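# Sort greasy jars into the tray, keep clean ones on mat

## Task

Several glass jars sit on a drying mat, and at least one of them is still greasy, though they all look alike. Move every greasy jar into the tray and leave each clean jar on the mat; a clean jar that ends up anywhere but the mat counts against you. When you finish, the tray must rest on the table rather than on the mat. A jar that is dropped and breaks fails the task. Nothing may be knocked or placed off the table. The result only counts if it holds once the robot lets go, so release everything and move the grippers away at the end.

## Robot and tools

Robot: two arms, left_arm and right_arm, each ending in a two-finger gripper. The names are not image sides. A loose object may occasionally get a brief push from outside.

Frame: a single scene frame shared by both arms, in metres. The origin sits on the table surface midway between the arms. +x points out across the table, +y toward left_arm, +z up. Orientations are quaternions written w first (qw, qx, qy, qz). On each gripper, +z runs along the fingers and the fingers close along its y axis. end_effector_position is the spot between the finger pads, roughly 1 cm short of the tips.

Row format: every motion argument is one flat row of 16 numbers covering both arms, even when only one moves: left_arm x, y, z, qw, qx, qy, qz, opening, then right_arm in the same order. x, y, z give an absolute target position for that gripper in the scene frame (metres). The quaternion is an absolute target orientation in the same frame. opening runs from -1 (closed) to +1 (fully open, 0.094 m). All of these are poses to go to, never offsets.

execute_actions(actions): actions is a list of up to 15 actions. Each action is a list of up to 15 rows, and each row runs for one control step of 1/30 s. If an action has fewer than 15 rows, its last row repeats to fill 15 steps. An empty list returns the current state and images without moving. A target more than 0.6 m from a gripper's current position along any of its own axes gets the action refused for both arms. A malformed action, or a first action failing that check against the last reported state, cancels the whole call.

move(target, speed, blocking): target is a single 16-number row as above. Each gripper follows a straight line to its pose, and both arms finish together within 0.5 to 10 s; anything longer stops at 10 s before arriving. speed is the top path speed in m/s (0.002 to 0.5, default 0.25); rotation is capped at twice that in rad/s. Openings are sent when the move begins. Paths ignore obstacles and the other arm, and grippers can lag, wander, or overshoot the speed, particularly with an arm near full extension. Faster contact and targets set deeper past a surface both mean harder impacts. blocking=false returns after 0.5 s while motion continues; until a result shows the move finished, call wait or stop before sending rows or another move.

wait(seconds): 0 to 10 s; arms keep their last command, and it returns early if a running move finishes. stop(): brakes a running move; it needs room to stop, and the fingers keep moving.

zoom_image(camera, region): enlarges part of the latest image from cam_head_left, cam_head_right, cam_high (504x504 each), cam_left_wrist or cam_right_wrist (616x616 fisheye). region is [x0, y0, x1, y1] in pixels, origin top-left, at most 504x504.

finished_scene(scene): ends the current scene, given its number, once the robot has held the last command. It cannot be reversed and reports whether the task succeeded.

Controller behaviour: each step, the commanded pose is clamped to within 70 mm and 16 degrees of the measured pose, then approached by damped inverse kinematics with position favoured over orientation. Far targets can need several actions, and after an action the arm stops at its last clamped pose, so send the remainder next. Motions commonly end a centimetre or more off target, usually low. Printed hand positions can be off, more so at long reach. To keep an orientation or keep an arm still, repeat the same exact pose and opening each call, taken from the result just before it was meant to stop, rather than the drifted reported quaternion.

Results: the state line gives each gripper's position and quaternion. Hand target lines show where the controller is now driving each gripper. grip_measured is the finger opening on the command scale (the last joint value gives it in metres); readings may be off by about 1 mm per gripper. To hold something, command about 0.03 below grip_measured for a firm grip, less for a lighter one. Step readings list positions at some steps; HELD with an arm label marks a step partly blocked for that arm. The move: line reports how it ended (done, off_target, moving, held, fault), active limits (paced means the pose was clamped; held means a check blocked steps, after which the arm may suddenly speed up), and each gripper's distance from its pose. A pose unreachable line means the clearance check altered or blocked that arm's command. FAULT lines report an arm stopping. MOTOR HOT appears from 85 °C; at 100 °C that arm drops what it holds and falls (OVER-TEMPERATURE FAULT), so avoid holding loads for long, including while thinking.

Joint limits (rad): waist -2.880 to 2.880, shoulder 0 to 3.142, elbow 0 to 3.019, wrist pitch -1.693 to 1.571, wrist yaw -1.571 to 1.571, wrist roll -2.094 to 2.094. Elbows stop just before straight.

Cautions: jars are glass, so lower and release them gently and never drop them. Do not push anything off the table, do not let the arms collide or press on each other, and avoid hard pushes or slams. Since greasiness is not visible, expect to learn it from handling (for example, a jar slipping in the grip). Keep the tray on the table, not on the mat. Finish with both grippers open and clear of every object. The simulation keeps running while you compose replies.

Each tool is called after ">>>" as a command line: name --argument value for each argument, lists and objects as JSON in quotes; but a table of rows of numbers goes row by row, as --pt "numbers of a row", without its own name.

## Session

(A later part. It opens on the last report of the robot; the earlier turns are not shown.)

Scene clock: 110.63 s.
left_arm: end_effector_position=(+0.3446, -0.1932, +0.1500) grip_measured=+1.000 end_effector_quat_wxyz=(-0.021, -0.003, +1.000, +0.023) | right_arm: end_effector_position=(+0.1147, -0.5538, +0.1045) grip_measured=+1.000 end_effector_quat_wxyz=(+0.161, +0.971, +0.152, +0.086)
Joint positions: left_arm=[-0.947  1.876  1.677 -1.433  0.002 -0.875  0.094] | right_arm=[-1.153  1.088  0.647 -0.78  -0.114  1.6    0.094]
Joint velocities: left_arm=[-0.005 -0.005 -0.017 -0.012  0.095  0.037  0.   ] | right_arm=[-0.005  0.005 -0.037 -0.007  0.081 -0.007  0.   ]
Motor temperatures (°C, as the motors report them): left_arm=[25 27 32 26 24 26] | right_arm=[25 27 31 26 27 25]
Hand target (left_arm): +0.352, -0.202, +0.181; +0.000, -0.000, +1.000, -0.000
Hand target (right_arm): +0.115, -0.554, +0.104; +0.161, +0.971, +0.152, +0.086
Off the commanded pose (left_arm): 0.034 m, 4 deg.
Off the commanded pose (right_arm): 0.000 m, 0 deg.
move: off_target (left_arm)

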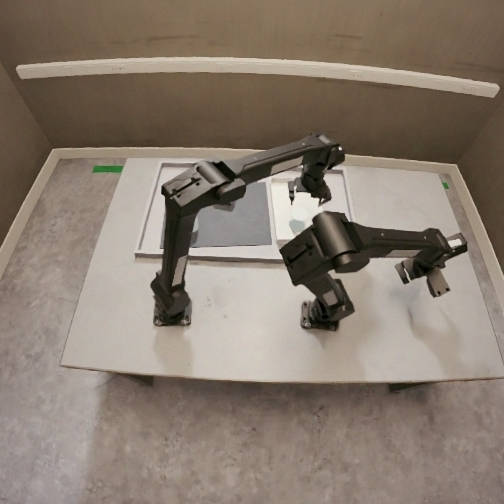

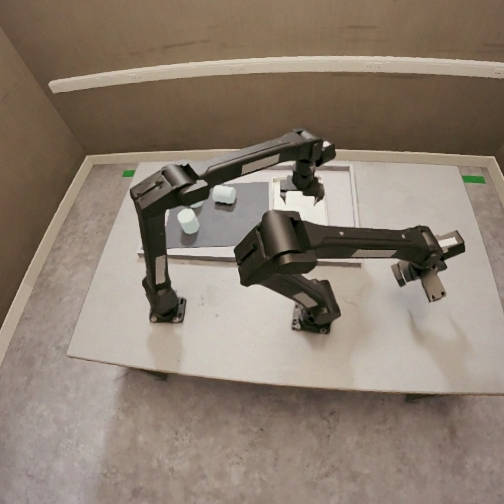

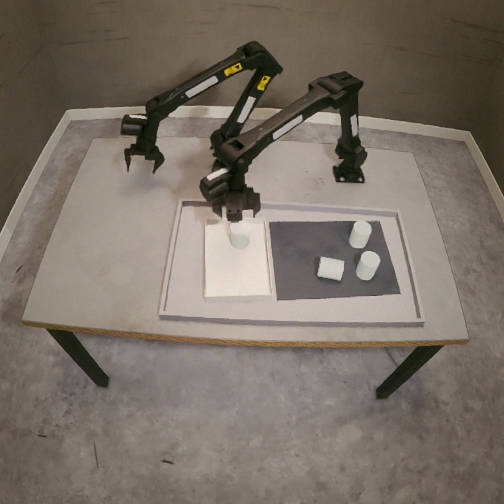

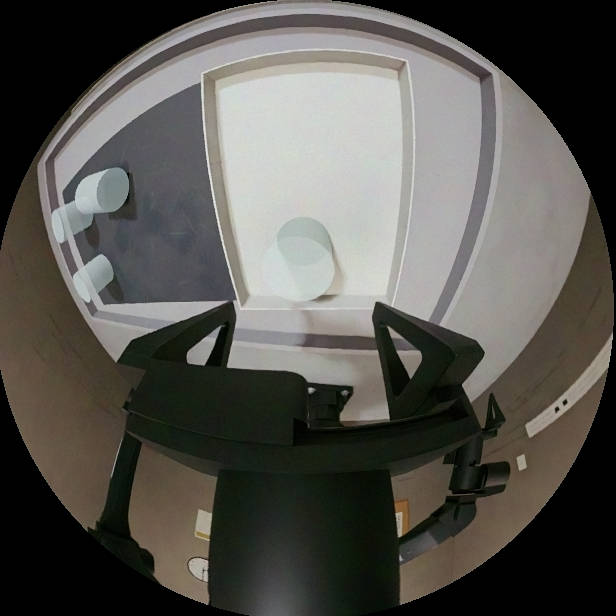

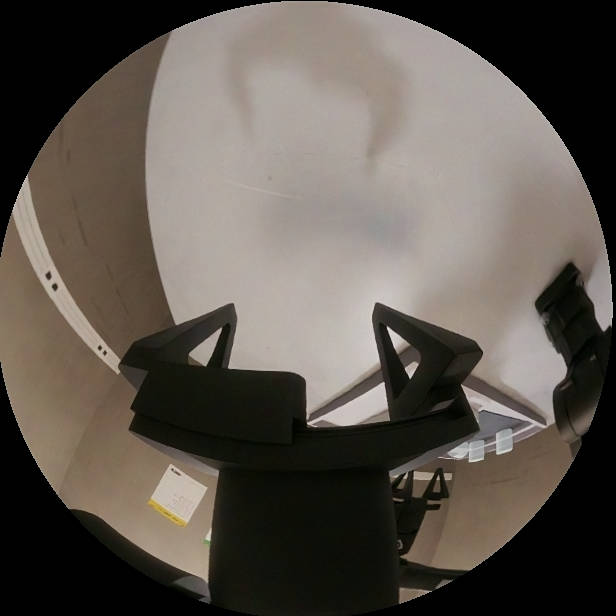

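A is in the tray. Now to C.

>>> move --target '[0.460,0.235,0.175,0,0,1,0,1,0.1147,-0.5538,0.1045,0.161,0.971,0.152,0.086,1]' --speed 0.2

>>> move --target '[0.452,0.235,0.105,0,0,1,0,1,0.1147,-0.5538,0.1045,0.161,0.971,0.152,0.086,1]' --speed 0.08

Scene clock: 113.97 s.
left_arm: end_effector_position=(+0.4434, +0.2345, +0.1562) grip_measured=+1.000 end_effector_quat_wxyz=(-0.024, -0.005, +1.000, +0.005) | right_arm: end_effector_position=(+0.1147, -0.5538, +0.1045) grip_measured=+1.000 end_effector_quat_wxyz=(+0.161, +0.971, +0.152, +0.086)
Joint positions: left_arm=[-0.082  1.608  1.331 -1.341 -0.01  -0.014  0.094] | right_arm=[-1.153  1.088  0.647 -0.78  -0.114  1.6    0.094]
Joint velocities: left_arm=[ 0.005 -0.024 -0.002  0.002  0.022 -0.022  0.   ] | right_arm=[-0.015 -0.015  0.007  0.002  0.007 -0.037  0.   ]
Motor temperatures (°C, as the motors report them): left_arm=[25 27 32 26 24 26] | right_arm=[25 27 31 26 27 25]
Hand target (left_arm): +0.461, +0.234, +0.174; +0.002, +0.000, +1.000, +0.004
Hand target (right_arm): +0.115, -0.554, +0.104; +0.161, +0.971, +0.152, +0.086
Off the commanded pose (left_arm): 0.025 m, 3 deg.
Off the commanded pose (right_arm): 0.000 m, 0 deg.
move: off_target (left_arm)

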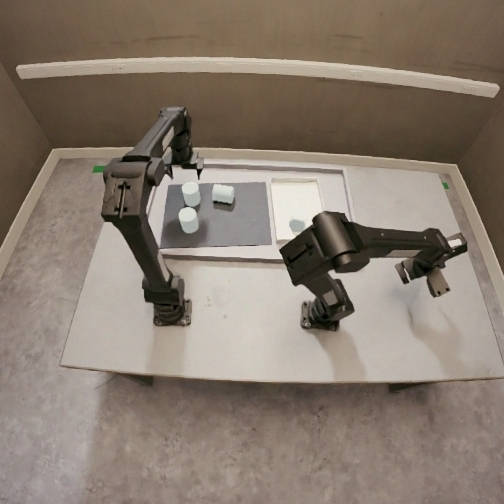

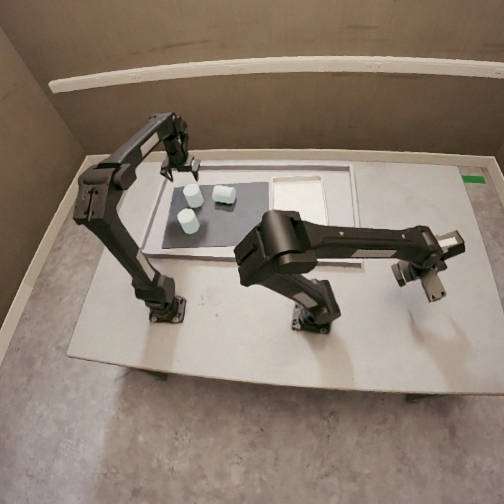

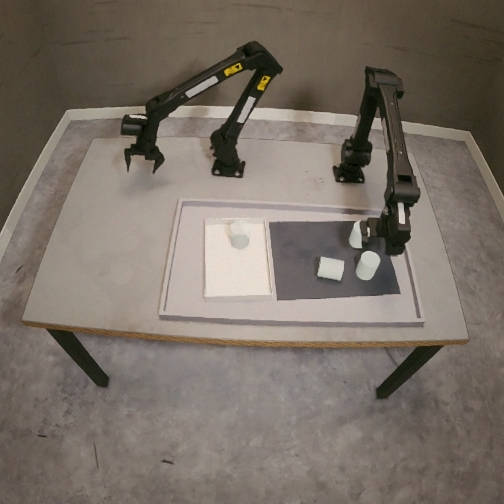

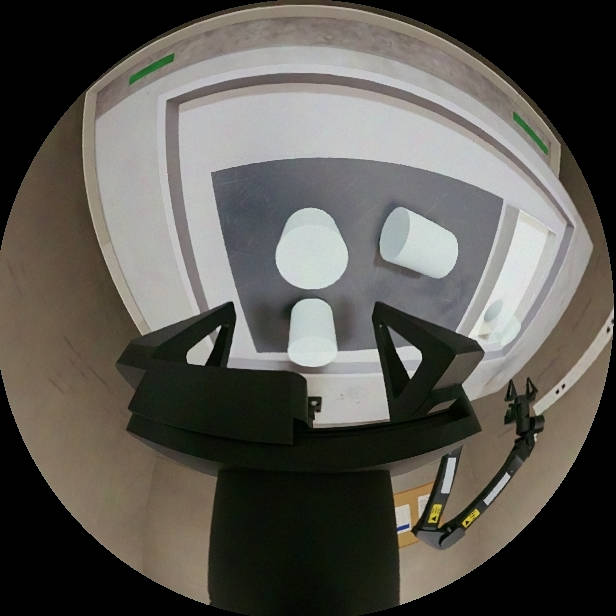

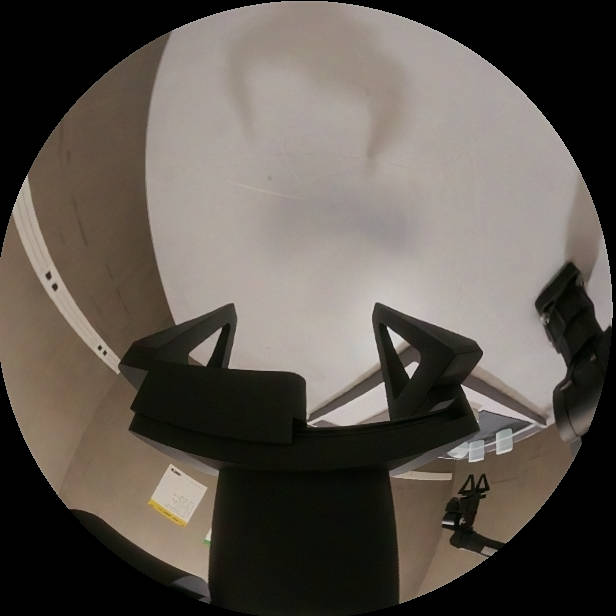

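Scene clock: 115.00 s.
left_arm: end_effector_position=(+0.4497, +0.2335, +0.1088) grip_measured=+1.000 end_effector_quat_wxyz=(-0.002, -0.002, +1.000, +0.002) | right_arm: end_effector_position=(+0.1147, -0.5538, +0.1045) grip_measured=+1.000 end_effector_quat_wxyz=(+0.161, +0.971, +0.152, +0.086)
Joint positions: left_arm=[-0.082  1.638  1.237 -1.173 -0.004 -0.007  0.094] | right_arm=[-1.153  1.088  0.647 -0.78  -0.114  1.6    0.094]
Joint velocities: left_arm=[-0.005  0.015  0.007 -0.007  0.066 -0.066  0.   ] | right_arm=[-0.015  0.005  0.002 -0.007  0.051  0.095  0.   ]
Motor temperatures (°C, as the motors report them): left_arm=[25 27 32 26 24 26] | right_arm=[25 27 31 26 27 25]
Hand target (left_arm): +0.453, +0.235, +0.105; +0.000, +0.000, +1.000, +0.001
Hand target (right_arm): +0.115, -0.554, +0.104; +0.161, +0.971, +0.152, +0.086
Off the commanded pose (left_arm): 0.005 m, 0 deg.
Off the commanded pose (right_arm): 0.000 m, 0 deg.
move: done

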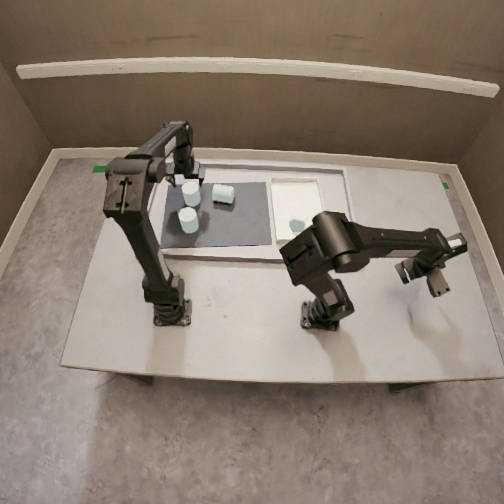

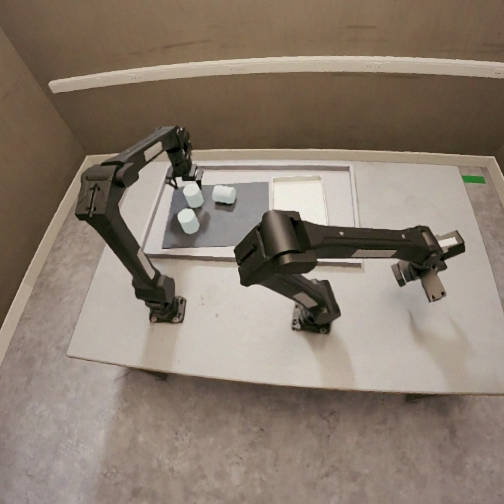

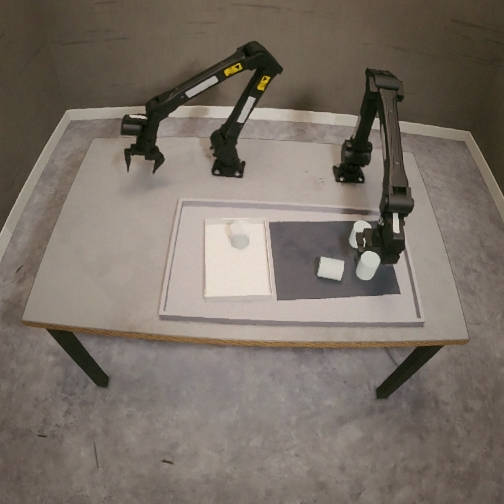

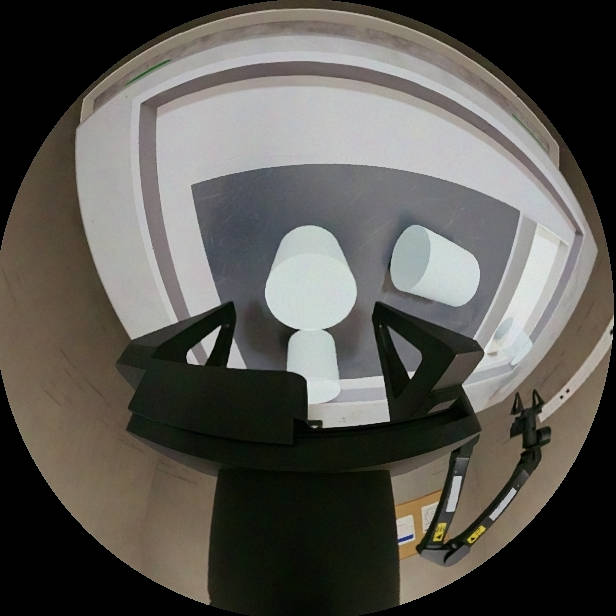

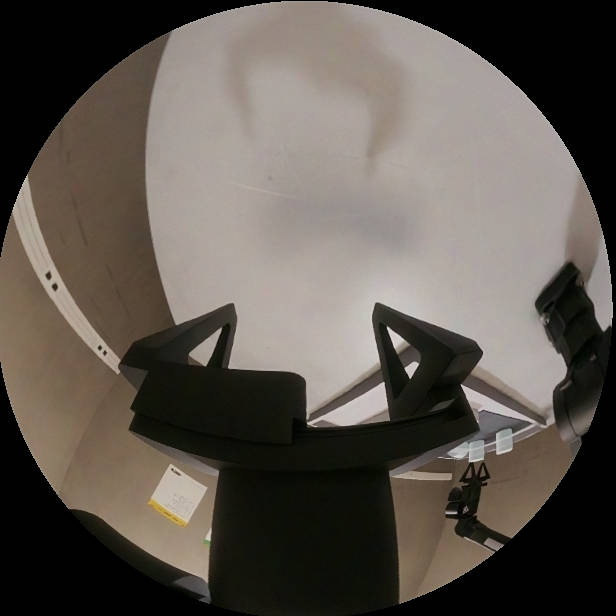

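>>> move --target '[0.451,0.223,0.040,0,0,1,0,0.85,0.1147,-0.5538,0.1045,0.161,0.971,0.152,0.086,1]' --speed 0.06

Scene clock: 116.57 s.
left_arm: end_effector_position=(+0.4504, +0.2309, +0.0451) grip_measured=+0.852 end_effector_quat_wxyz=(+0.000, -0.004, +1.000, +0.001) | right_arm: end_effector_position=(+0.1147, -0.5538, +0.1045) grip_measured=+1.000 end_effector_quat_wxyz=(+0.161, +0.971, +0.152, +0.086)
Joint positions: left_arm=[-0.087  1.716  1.151 -1.006 -0.003 -0.017  0.087] | right_arm=[-1.153  1.088  0.647 -0.78  -0.114  1.6    0.094]
Joint velocities: left_arm=[ 0.005 -0.015 -0.002  0.017 -0.022 -0.037 -0.001] | right_arm=[-0.015 -0.024 -0.022 -0.002 -0.051  0.007  0.   ]
Motor temperatures (°C, as the motors report them): left_arm=[25 27 32 26 24 26] | right_arm=[25 27 31 26 27 25]
Hand target (left_arm): +0.452, +0.223, +0.040; +0.000, -0.000, +1.000, -0.000
Hand target (right_arm): +0.115, -0.554, +0.104; +0.161, +0.971, +0.152, +0.086
Off the commanded pose (left_arm): 0.009 m, 0 deg.
Off the commanded pose (right_arm): 0.000 m, 0 deg.
move: done

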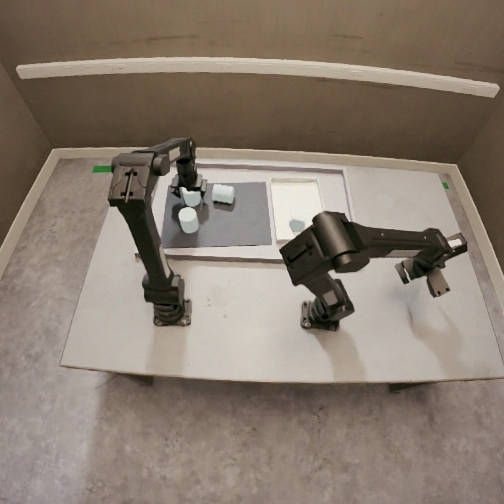

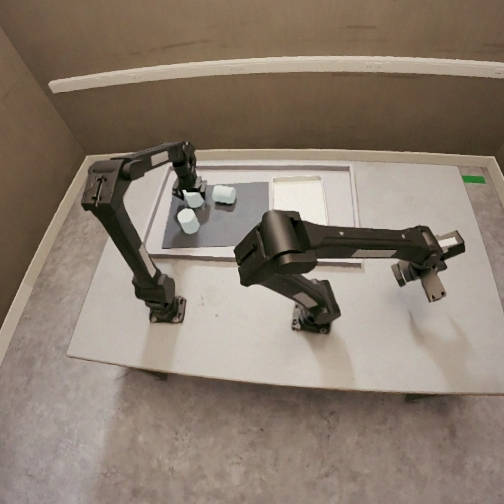

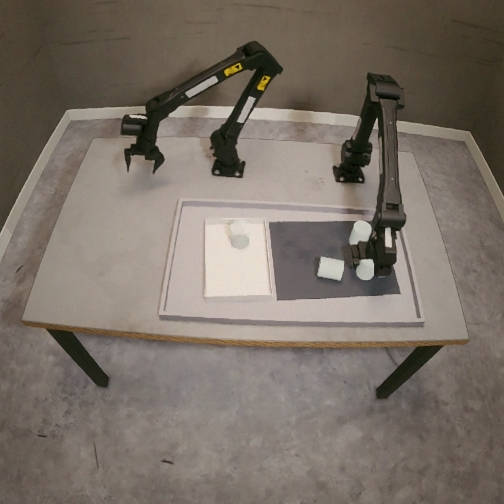

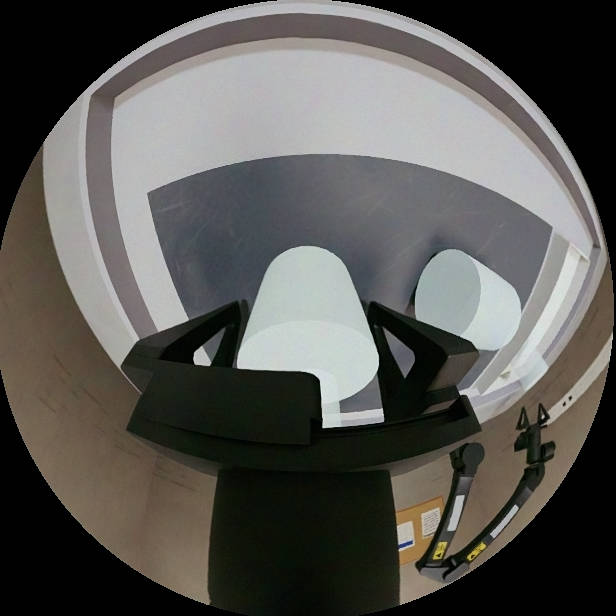

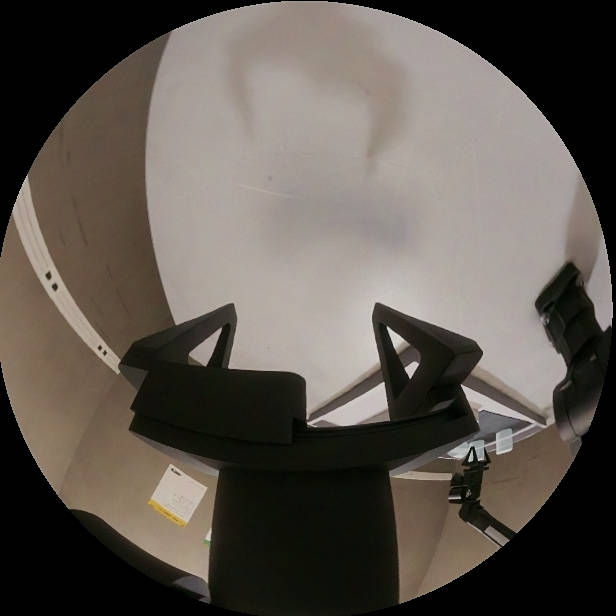

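>>> execute_actions --actions '[[[0.450,0.225,0.040,0,0,1,0,0.40,0.1147,-0.5538,0.1045,0.161,0.971,0.152,0.086,1]],[[0.450,0.225,0.040,0,0,1,0,0.36,0.1147,-0.5538,0.1045,0.161,0.971,0.152,0.086,1],[0.450,0.225,0.040,0,0,1,0,0.36,0.1147,-0.5538,0.1045,0.161,0.971,0.152,0.086,1],[0.450,0.225,0.040,0,0,1,0,0.35,0.1147,-0.5538,0.1045,0.161,0.971,0.152,0.086,1],[0.450,0.225,0.040,0,0,1,0,0.34,0.1147,-0.5538,0.1045,0.161,0.971,0.152,0.086,1],[0.450,0.225,0.040,0,0,1,0,0.33,0.1147,-0.5538,0.1045,0.161,0.971,0.152,0.086,1],[0.450,0.225,0.040,0,0,1,0,0.32,0.1147,-0.5538,0.1045,0.161,0.971,0.152,0.086,1],[0.450,0.225,0.040,0,0,1,0,0.31,0.1147,-0.5538,0.1045,0.161,0.971,0.152,0.086,1],[0.450,0.225,0.040,0,0,1,0,0.295,0.1147,-0.5538,0.1045,0.161,0.971,0.152,0.086,1]]]'

>>> move --target '[0.465,0.228,0.175,0,0,1,0,0.295,0.1147,-0.5538,0.1045,0.161,0.971,0.152,0.086,1]' --speed 0.08

Scene clock: 117.77 s.
left_arm: end_effector_position=(+0.4482, +0.2307, +0.0432) grip_measured=+0.314 end_effector_quat_wxyz=(-0.002, -0.004, +1.000, +0.001) | right_arm: end_effector_position=(+0.1147, -0.5538, +0.1045) grip_measured=+1.000 end_effector_quat_wxyz=(+0.161, +0.971, +0.152, +0.086)
Joint positions: left_arm=[-0.087  1.716  1.146 -1.004 -0.002 -0.017  0.062] | right_arm=[-1.153  1.088  0.647 -0.78  -0.114  1.6    0.094]
Joint velocities: left_arm=[ 0.015 -0.015 -0.002  0.002 -0.007 -0.037  0.001] | right_arm=[ 0.005 -0.015  0.002  0.007  0.022  0.007  0.   ]
Motor temperatures (°C, as the motors report them): left_arm=[25 27 32 26 24 26] | right_arm=[25 27 31 26 27 25]
Hand target (left_arm): +0.450, +0.225, +0.040; -0.000, +0.000, +1.000, -0.000
Hand target (right_arm): +0.115, -0.554, +0.104; +0.161, +0.971, +0.152, +0.086
Off the commanded pose (left_arm): 0.007 m, 1 deg.
Off the commanded pose (right_arm): 0.000 m, 0 deg.
Step readings (end_effector_position; steps 1 to 15: 1st action; 16 to 30: 2nd action):
0: left_arm (+0.4504, +0.2309, +0.0451) | right_arm (+0.1147, -0.5538, +0.1045)
1: left_arm (+0.4503, +0.2309, +0.0449) | right_arm (+0.1147, -0.5538, +0.1045)
2: left_arm (+0.4500, +0.2309, +0.0446) | right_arm (+0.1147, -0.5538, +0.1045)
4: left_arm (+0.4491, +0.2308, +0.0438) | right_arm (+0.1147, -0.5538, +0.1045)
8: left_arm (+0.4482, +0.2308, +0.0432) | right_arm (+0.1147, -0.5538, +0.1045)
15: left_arm (+0.4482, +0.2308, +0.0432) | right_arm (+0.1147, -0.5538, +0.1045)
16: left_arm (+0.4482, +0.2307, +0.0432) | right_arm (+0.1147, -0.5538, +0.1045)
17: left_arm (+0.4482, +0.2307, +0.0432) | right_arm (+0.1147, -0.5538, +0.1045)
19: left_arm (+0.4482, +0.2307, +0.0432) | right_arm (+0.1147, -0.5538, +0.1045)
23: left_arm (+0.4482, +0.2307, +0.0432) | right_arm (+0.1147, -0.5538, +0.1045)
30: end_effector_position above

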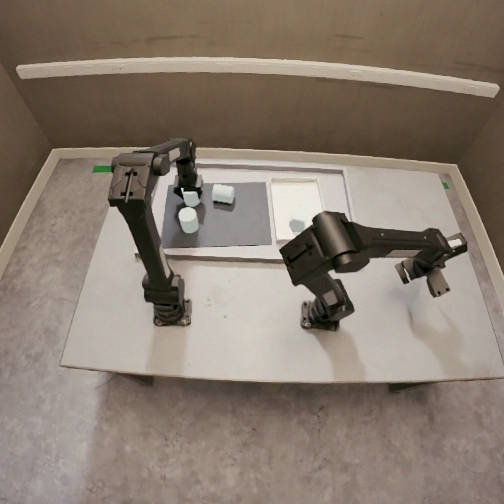

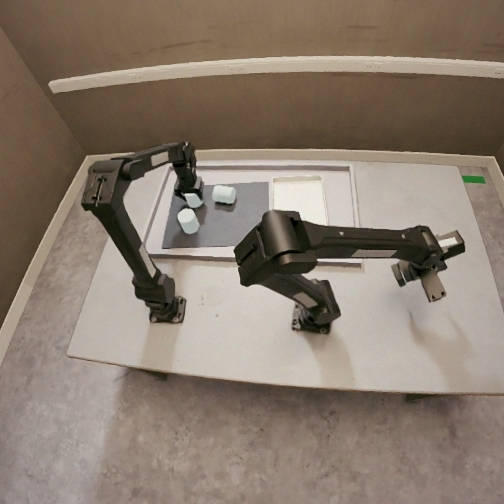

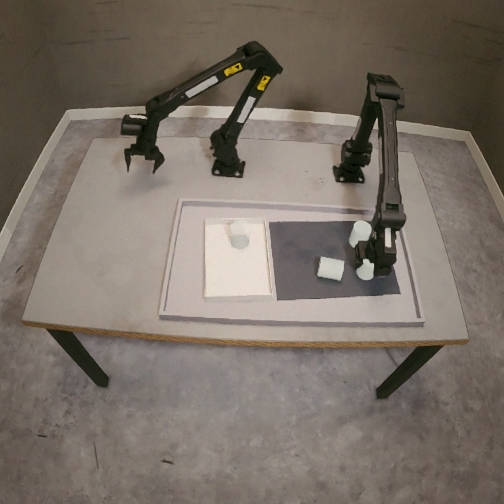

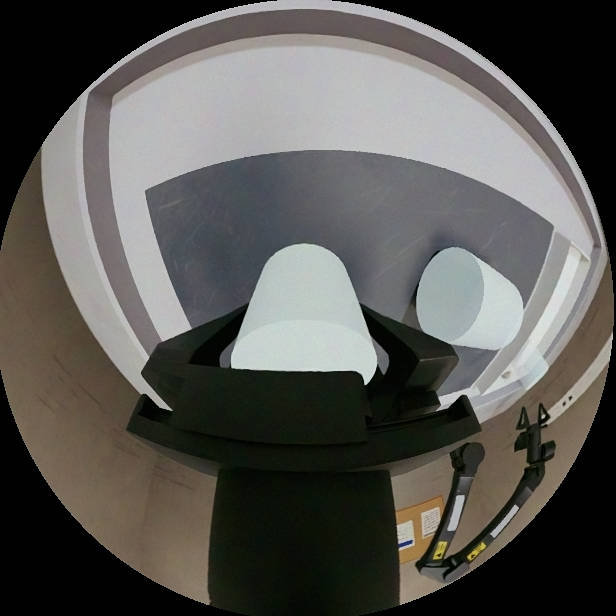

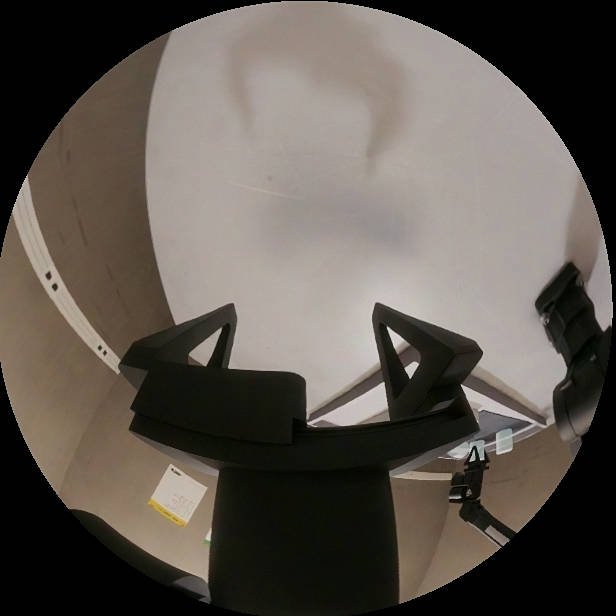

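Scene clock: 119.80 s.
left_arm: end_effector_position=(+0.4460, +0.2307, +0.1443) grip_measured=+0.313 end_effector_quat_wxyz=(-0.035, -0.004, +0.999, +0.001) | right_arm: end_effector_position=(+0.1147, -0.5538, +0.1045) grip_measured=+1.000 end_effector_quat_wxyz=(+0.161, +0.971, +0.152, +0.086)
Joint positions: left_arm=[-0.087  1.638  1.334 -1.337 -0.002 -0.017  0.062] | right_arm=[-1.153  1.088  0.647 -0.78  -0.114  1.6    0.094]
Joint velocities: left_arm=[-0.005 -0.005  0.002 -0.017 -0.051  0.022 -0.   ] | right_arm=[-0.024  0.005 -0.012 -0.012 -0.051 -0.066  0.   ]
Motor temperatures (°C, as the motors report them): left_arm=[25 27 32 26 24 26] | right_arm=[25 27 31 26 27 25]
Hand target (left_arm): +0.461, +0.228, +0.176; +0.000, +0.000, +1.000, -0.000
Hand target (right_arm): +0.115, -0.554, +0.104; +0.161, +0.971, +0.152, +0.086
Off the commanded pose (left_arm): 0.036 m, 4 deg.
Off the commanded pose (right_arm): 0.000 m, 0 deg.
move: off_target (left_arm)

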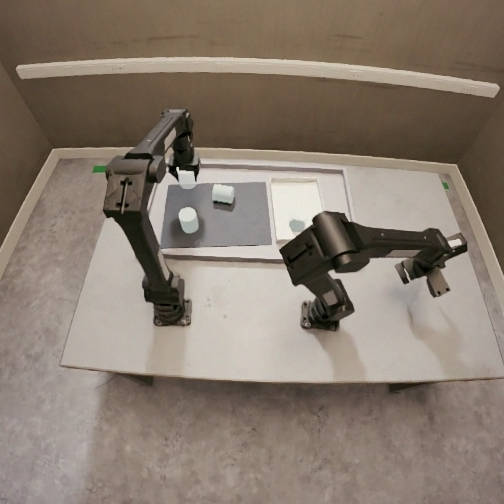

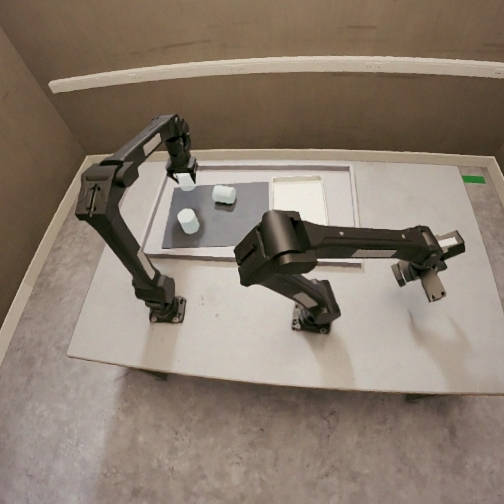

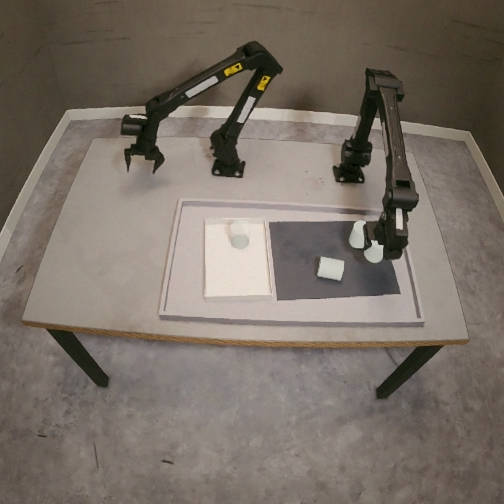

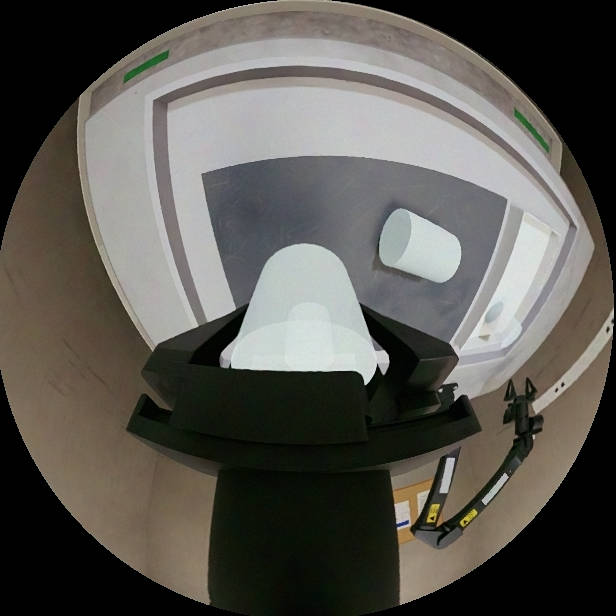

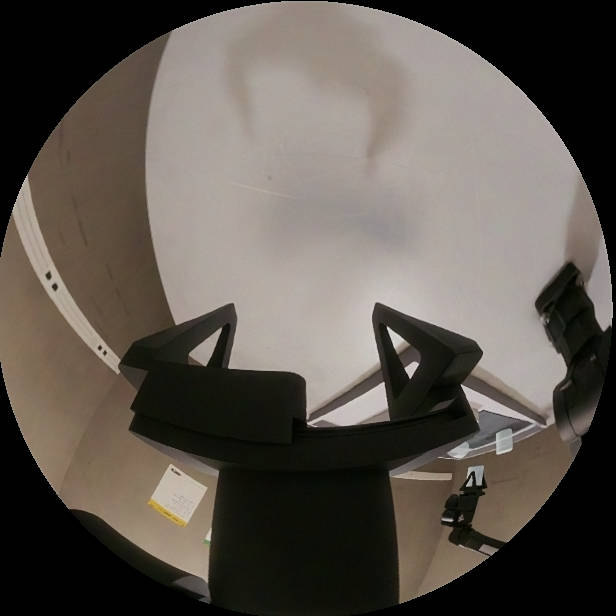

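>>> move --target '[0.465,-0.225,0.165,0,0,1,0,0.295,0.1147,-0.5538,0.1045,0.161,0.971,0.152,0.086,1]' --speed 0.12

Scene clock: 124.20 s.
left_arm: end_effector_position=(+0.4532, -0.2110, +0.1491) grip_measured=+0.313 end_effector_quat_wxyz=(-0.018, +0.001, +1.000, +0.011) | right_arm: end_effector_position=(+0.1147, -0.5538, +0.1045) grip_measured=+1.000 end_effector_quat_wxyz=(+0.161, +0.971, +0.152, +0.086)
Joint positions: left_arm=[-0.835  2.117  2.054 -1.549  0.009 -0.754  0.062] | right_arm=[-1.153  1.088  0.647 -0.78  -0.114  1.6    0.094]
Joint velocities: left_arm=[-0.005  0.005  0.012  0.012  0.037 -0.081 -0.   ] | right_arm=[-0.015 -0.015  0.007  0.002 -0.022 -0.051  0.   ]
Motor temperatures (°C, as the motors report them): left_arm=[25 28 33 26 24 26] | right_arm=[25 27 31 26 27 25]
Hand target (left_arm): +0.460, -0.223, +0.168; -0.001, +0.000, +1.000, -0.003
Hand target (right_arm): +0.115, -0.554, +0.104; +0.161, +0.971, +0.152, +0.086
Off the commanded pose (left_arm): 0.024 m, 2 deg.
Off the commanded pose (right_arm): 0.000 m, 0 deg.
move: off_target (left_arm)

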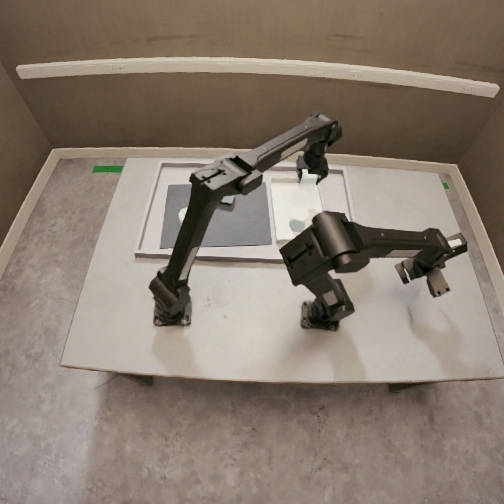

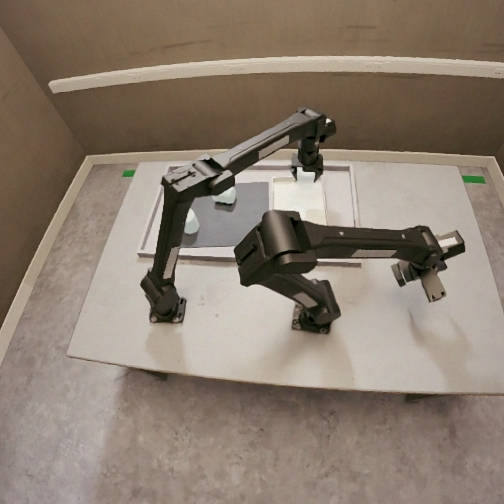

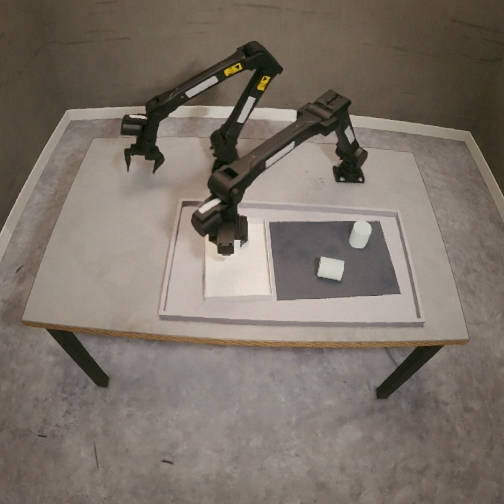

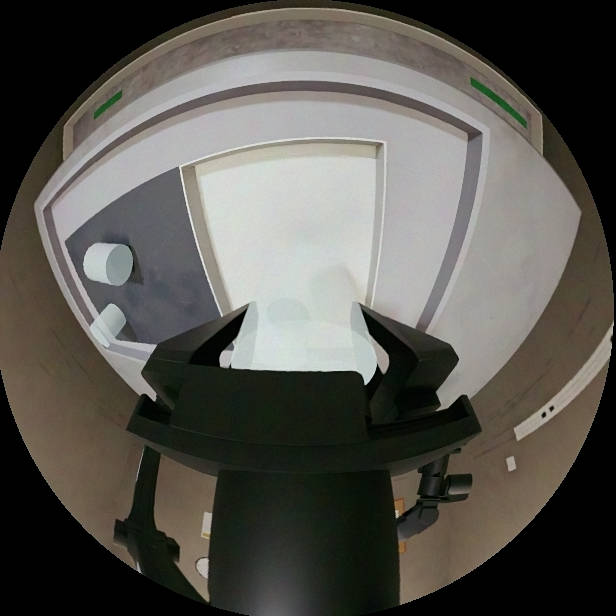

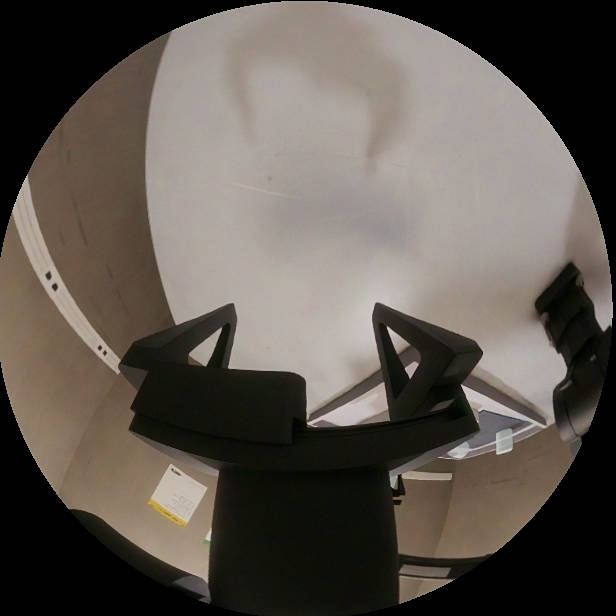

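>>> move --target '[0.466,-0.222,0.062,0,0,1,0,0.295,0.1147,-0.5538,0.1045,0.161,0.971,0.152,0.086,1]' --speed 0.07

Scene clock: 126.00 s.
left_arm: end_effector_position=(+0.4642, -0.2200, +0.0635) grip_measured=+0.313 end_effector_quat_wxyz=(-0.005, +0.001, +1.000, +0.003) | right_arm: end_effector_position=(+0.1147, -0.5538, +0.1045) grip_measured=+1.000 end_effector_quat_wxyz=(+0.161, +0.971, +0.152, +0.086)
Joint positions: left_arm=[-0.835  2.179  1.934 -1.337  0.003 -0.755  0.062] | right_arm=[-1.153  1.088  0.647 -0.78  -0.114  1.6    0.094]
Joint velocities: left_arm=[-0.005 -0.015 -0.017 -0.007 -0.081  0.037 -0.   ] | right_arm=[-0.005  0.015  0.002  0.007  0.007  0.007  0.   ]
Motor temperatures (°C, as the motors report them): left_arm=[25 28 33 26 24 26] | right_arm=[25 27 31 26 27 25]
Hand target (left_arm): +0.467, -0.223, +0.062; +0.000, -0.000, +1.000, +0.000
Hand target (right_arm): +0.115, -0.554, +0.104; +0.161, +0.971, +0.152, +0.086
Off the commanded pose (left_arm): 0.003 m, 1 deg.
Off the commanded pose (right_arm): 0.000 m, 0 deg.
move: done

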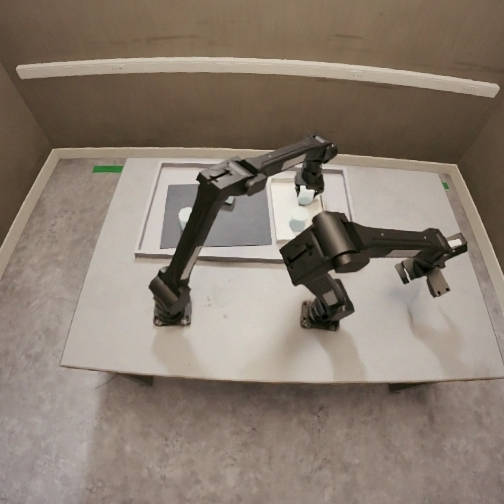

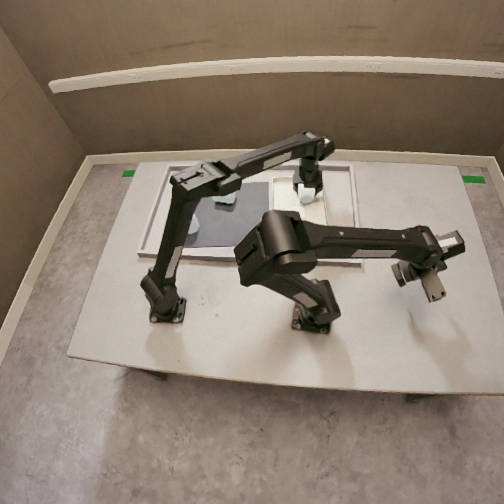

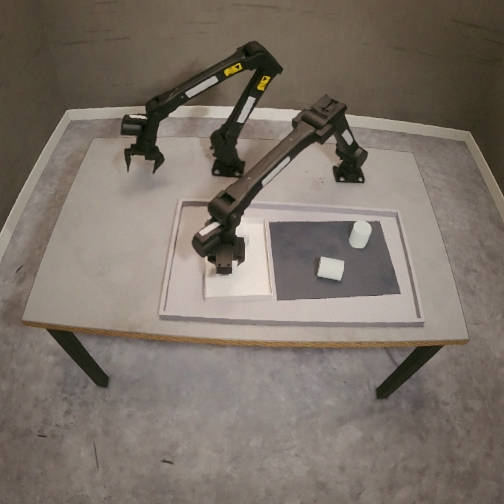

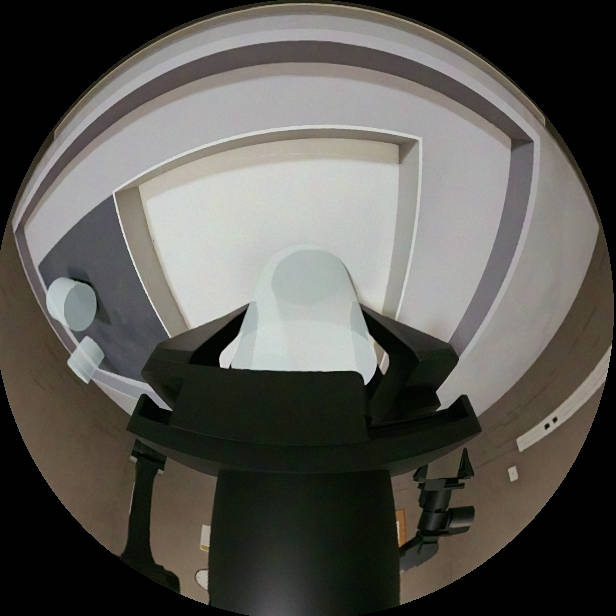

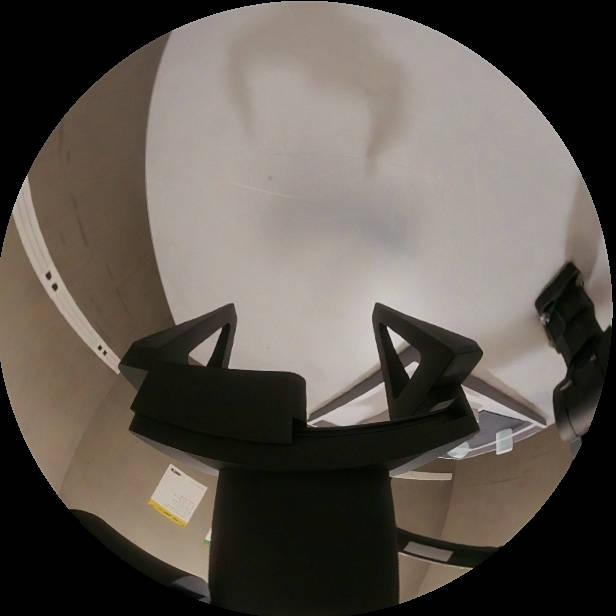

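>>> move --target '[0.466,-0.222,0.047,0,0,1,0,0.295,0.1147,-0.5538,0.1045,0.161,0.971,0.152,0.086,1]' --speed 0.018

Scene clock: 127.30 s.
left_arm: end_effector_position=(+0.4641, -0.2199, +0.0524) grip_measured=+0.313 end_effector_quat_wxyz=(-0.003, +0.001, +1.000, +0.000) | right_arm: end_effector_position=(+0.1147, -0.5538, +0.1045) grip_measured=+1.000 end_effector_quat_wxyz=(+0.161, +0.971, +0.152, +0.086)
Joint positions: left_arm=[-0.835  2.182  1.908 -1.301  0.003 -0.755  0.062] | right_arm=[-1.153  1.088  0.647 -0.78  -0.114  1.6    0.094]
Joint velocities: left_arm=[-0.015  0.015 -0.012 -0.012 -0.007 -0.051  0.   ] | right_arm=[-0.015 -0.015  0.002 -0.022 -0.022  0.066  0.   ]
Motor temperatures (°C, as the motors report them): left_arm=[25 28 33 26 24 26] | right_arm=[25 27 31 26 27 25]
Hand target (left_arm): +0.466, -0.222, +0.047; +0.000, +0.000, +1.000, +0.000
Hand target (right_arm): +0.115, -0.554, +0.104; +0.161, +0.971, +0.152, +0.086
Off the commanded pose (left_arm): 0.006 m, 0 deg.
Off the commanded pose (right_arm): 0.000 m, 0 deg.
move: done

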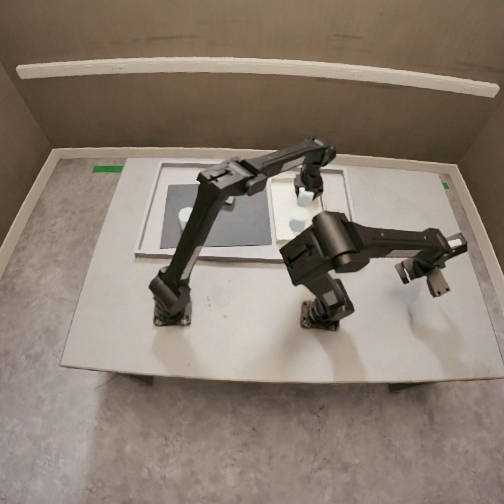

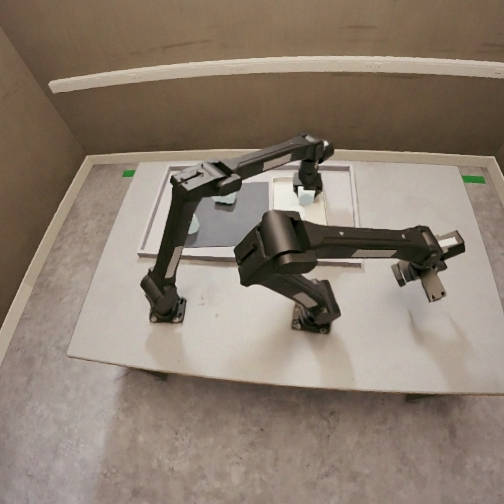

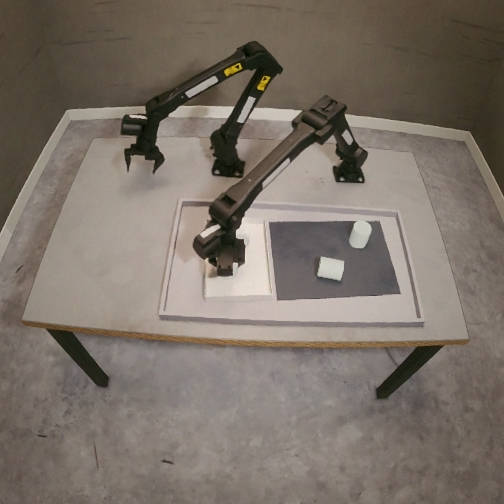

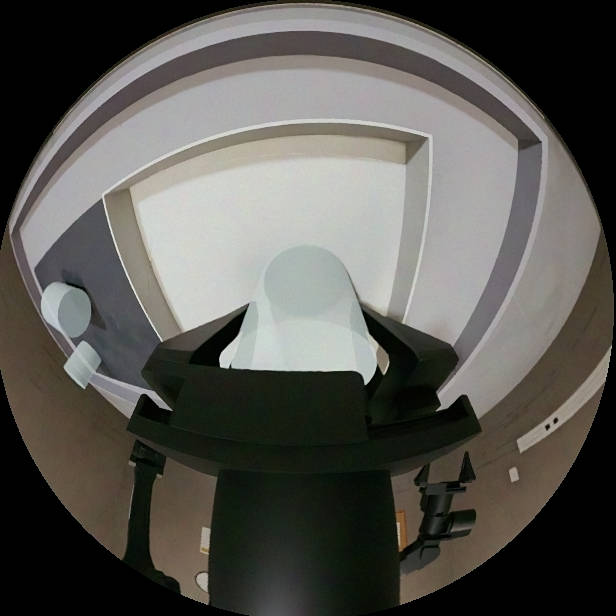

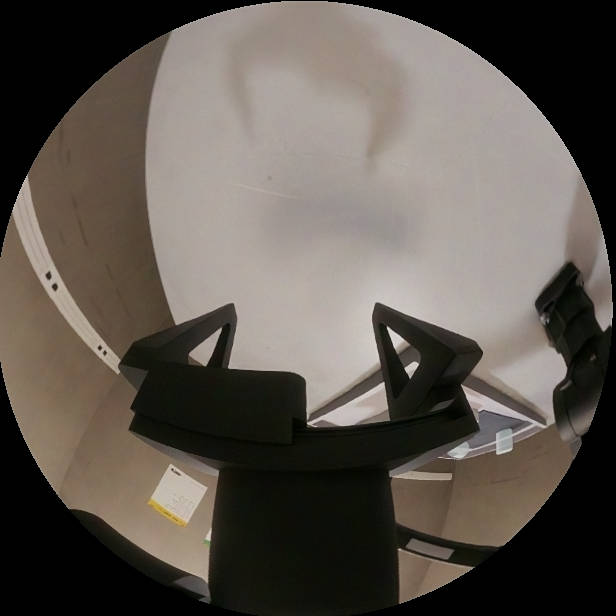

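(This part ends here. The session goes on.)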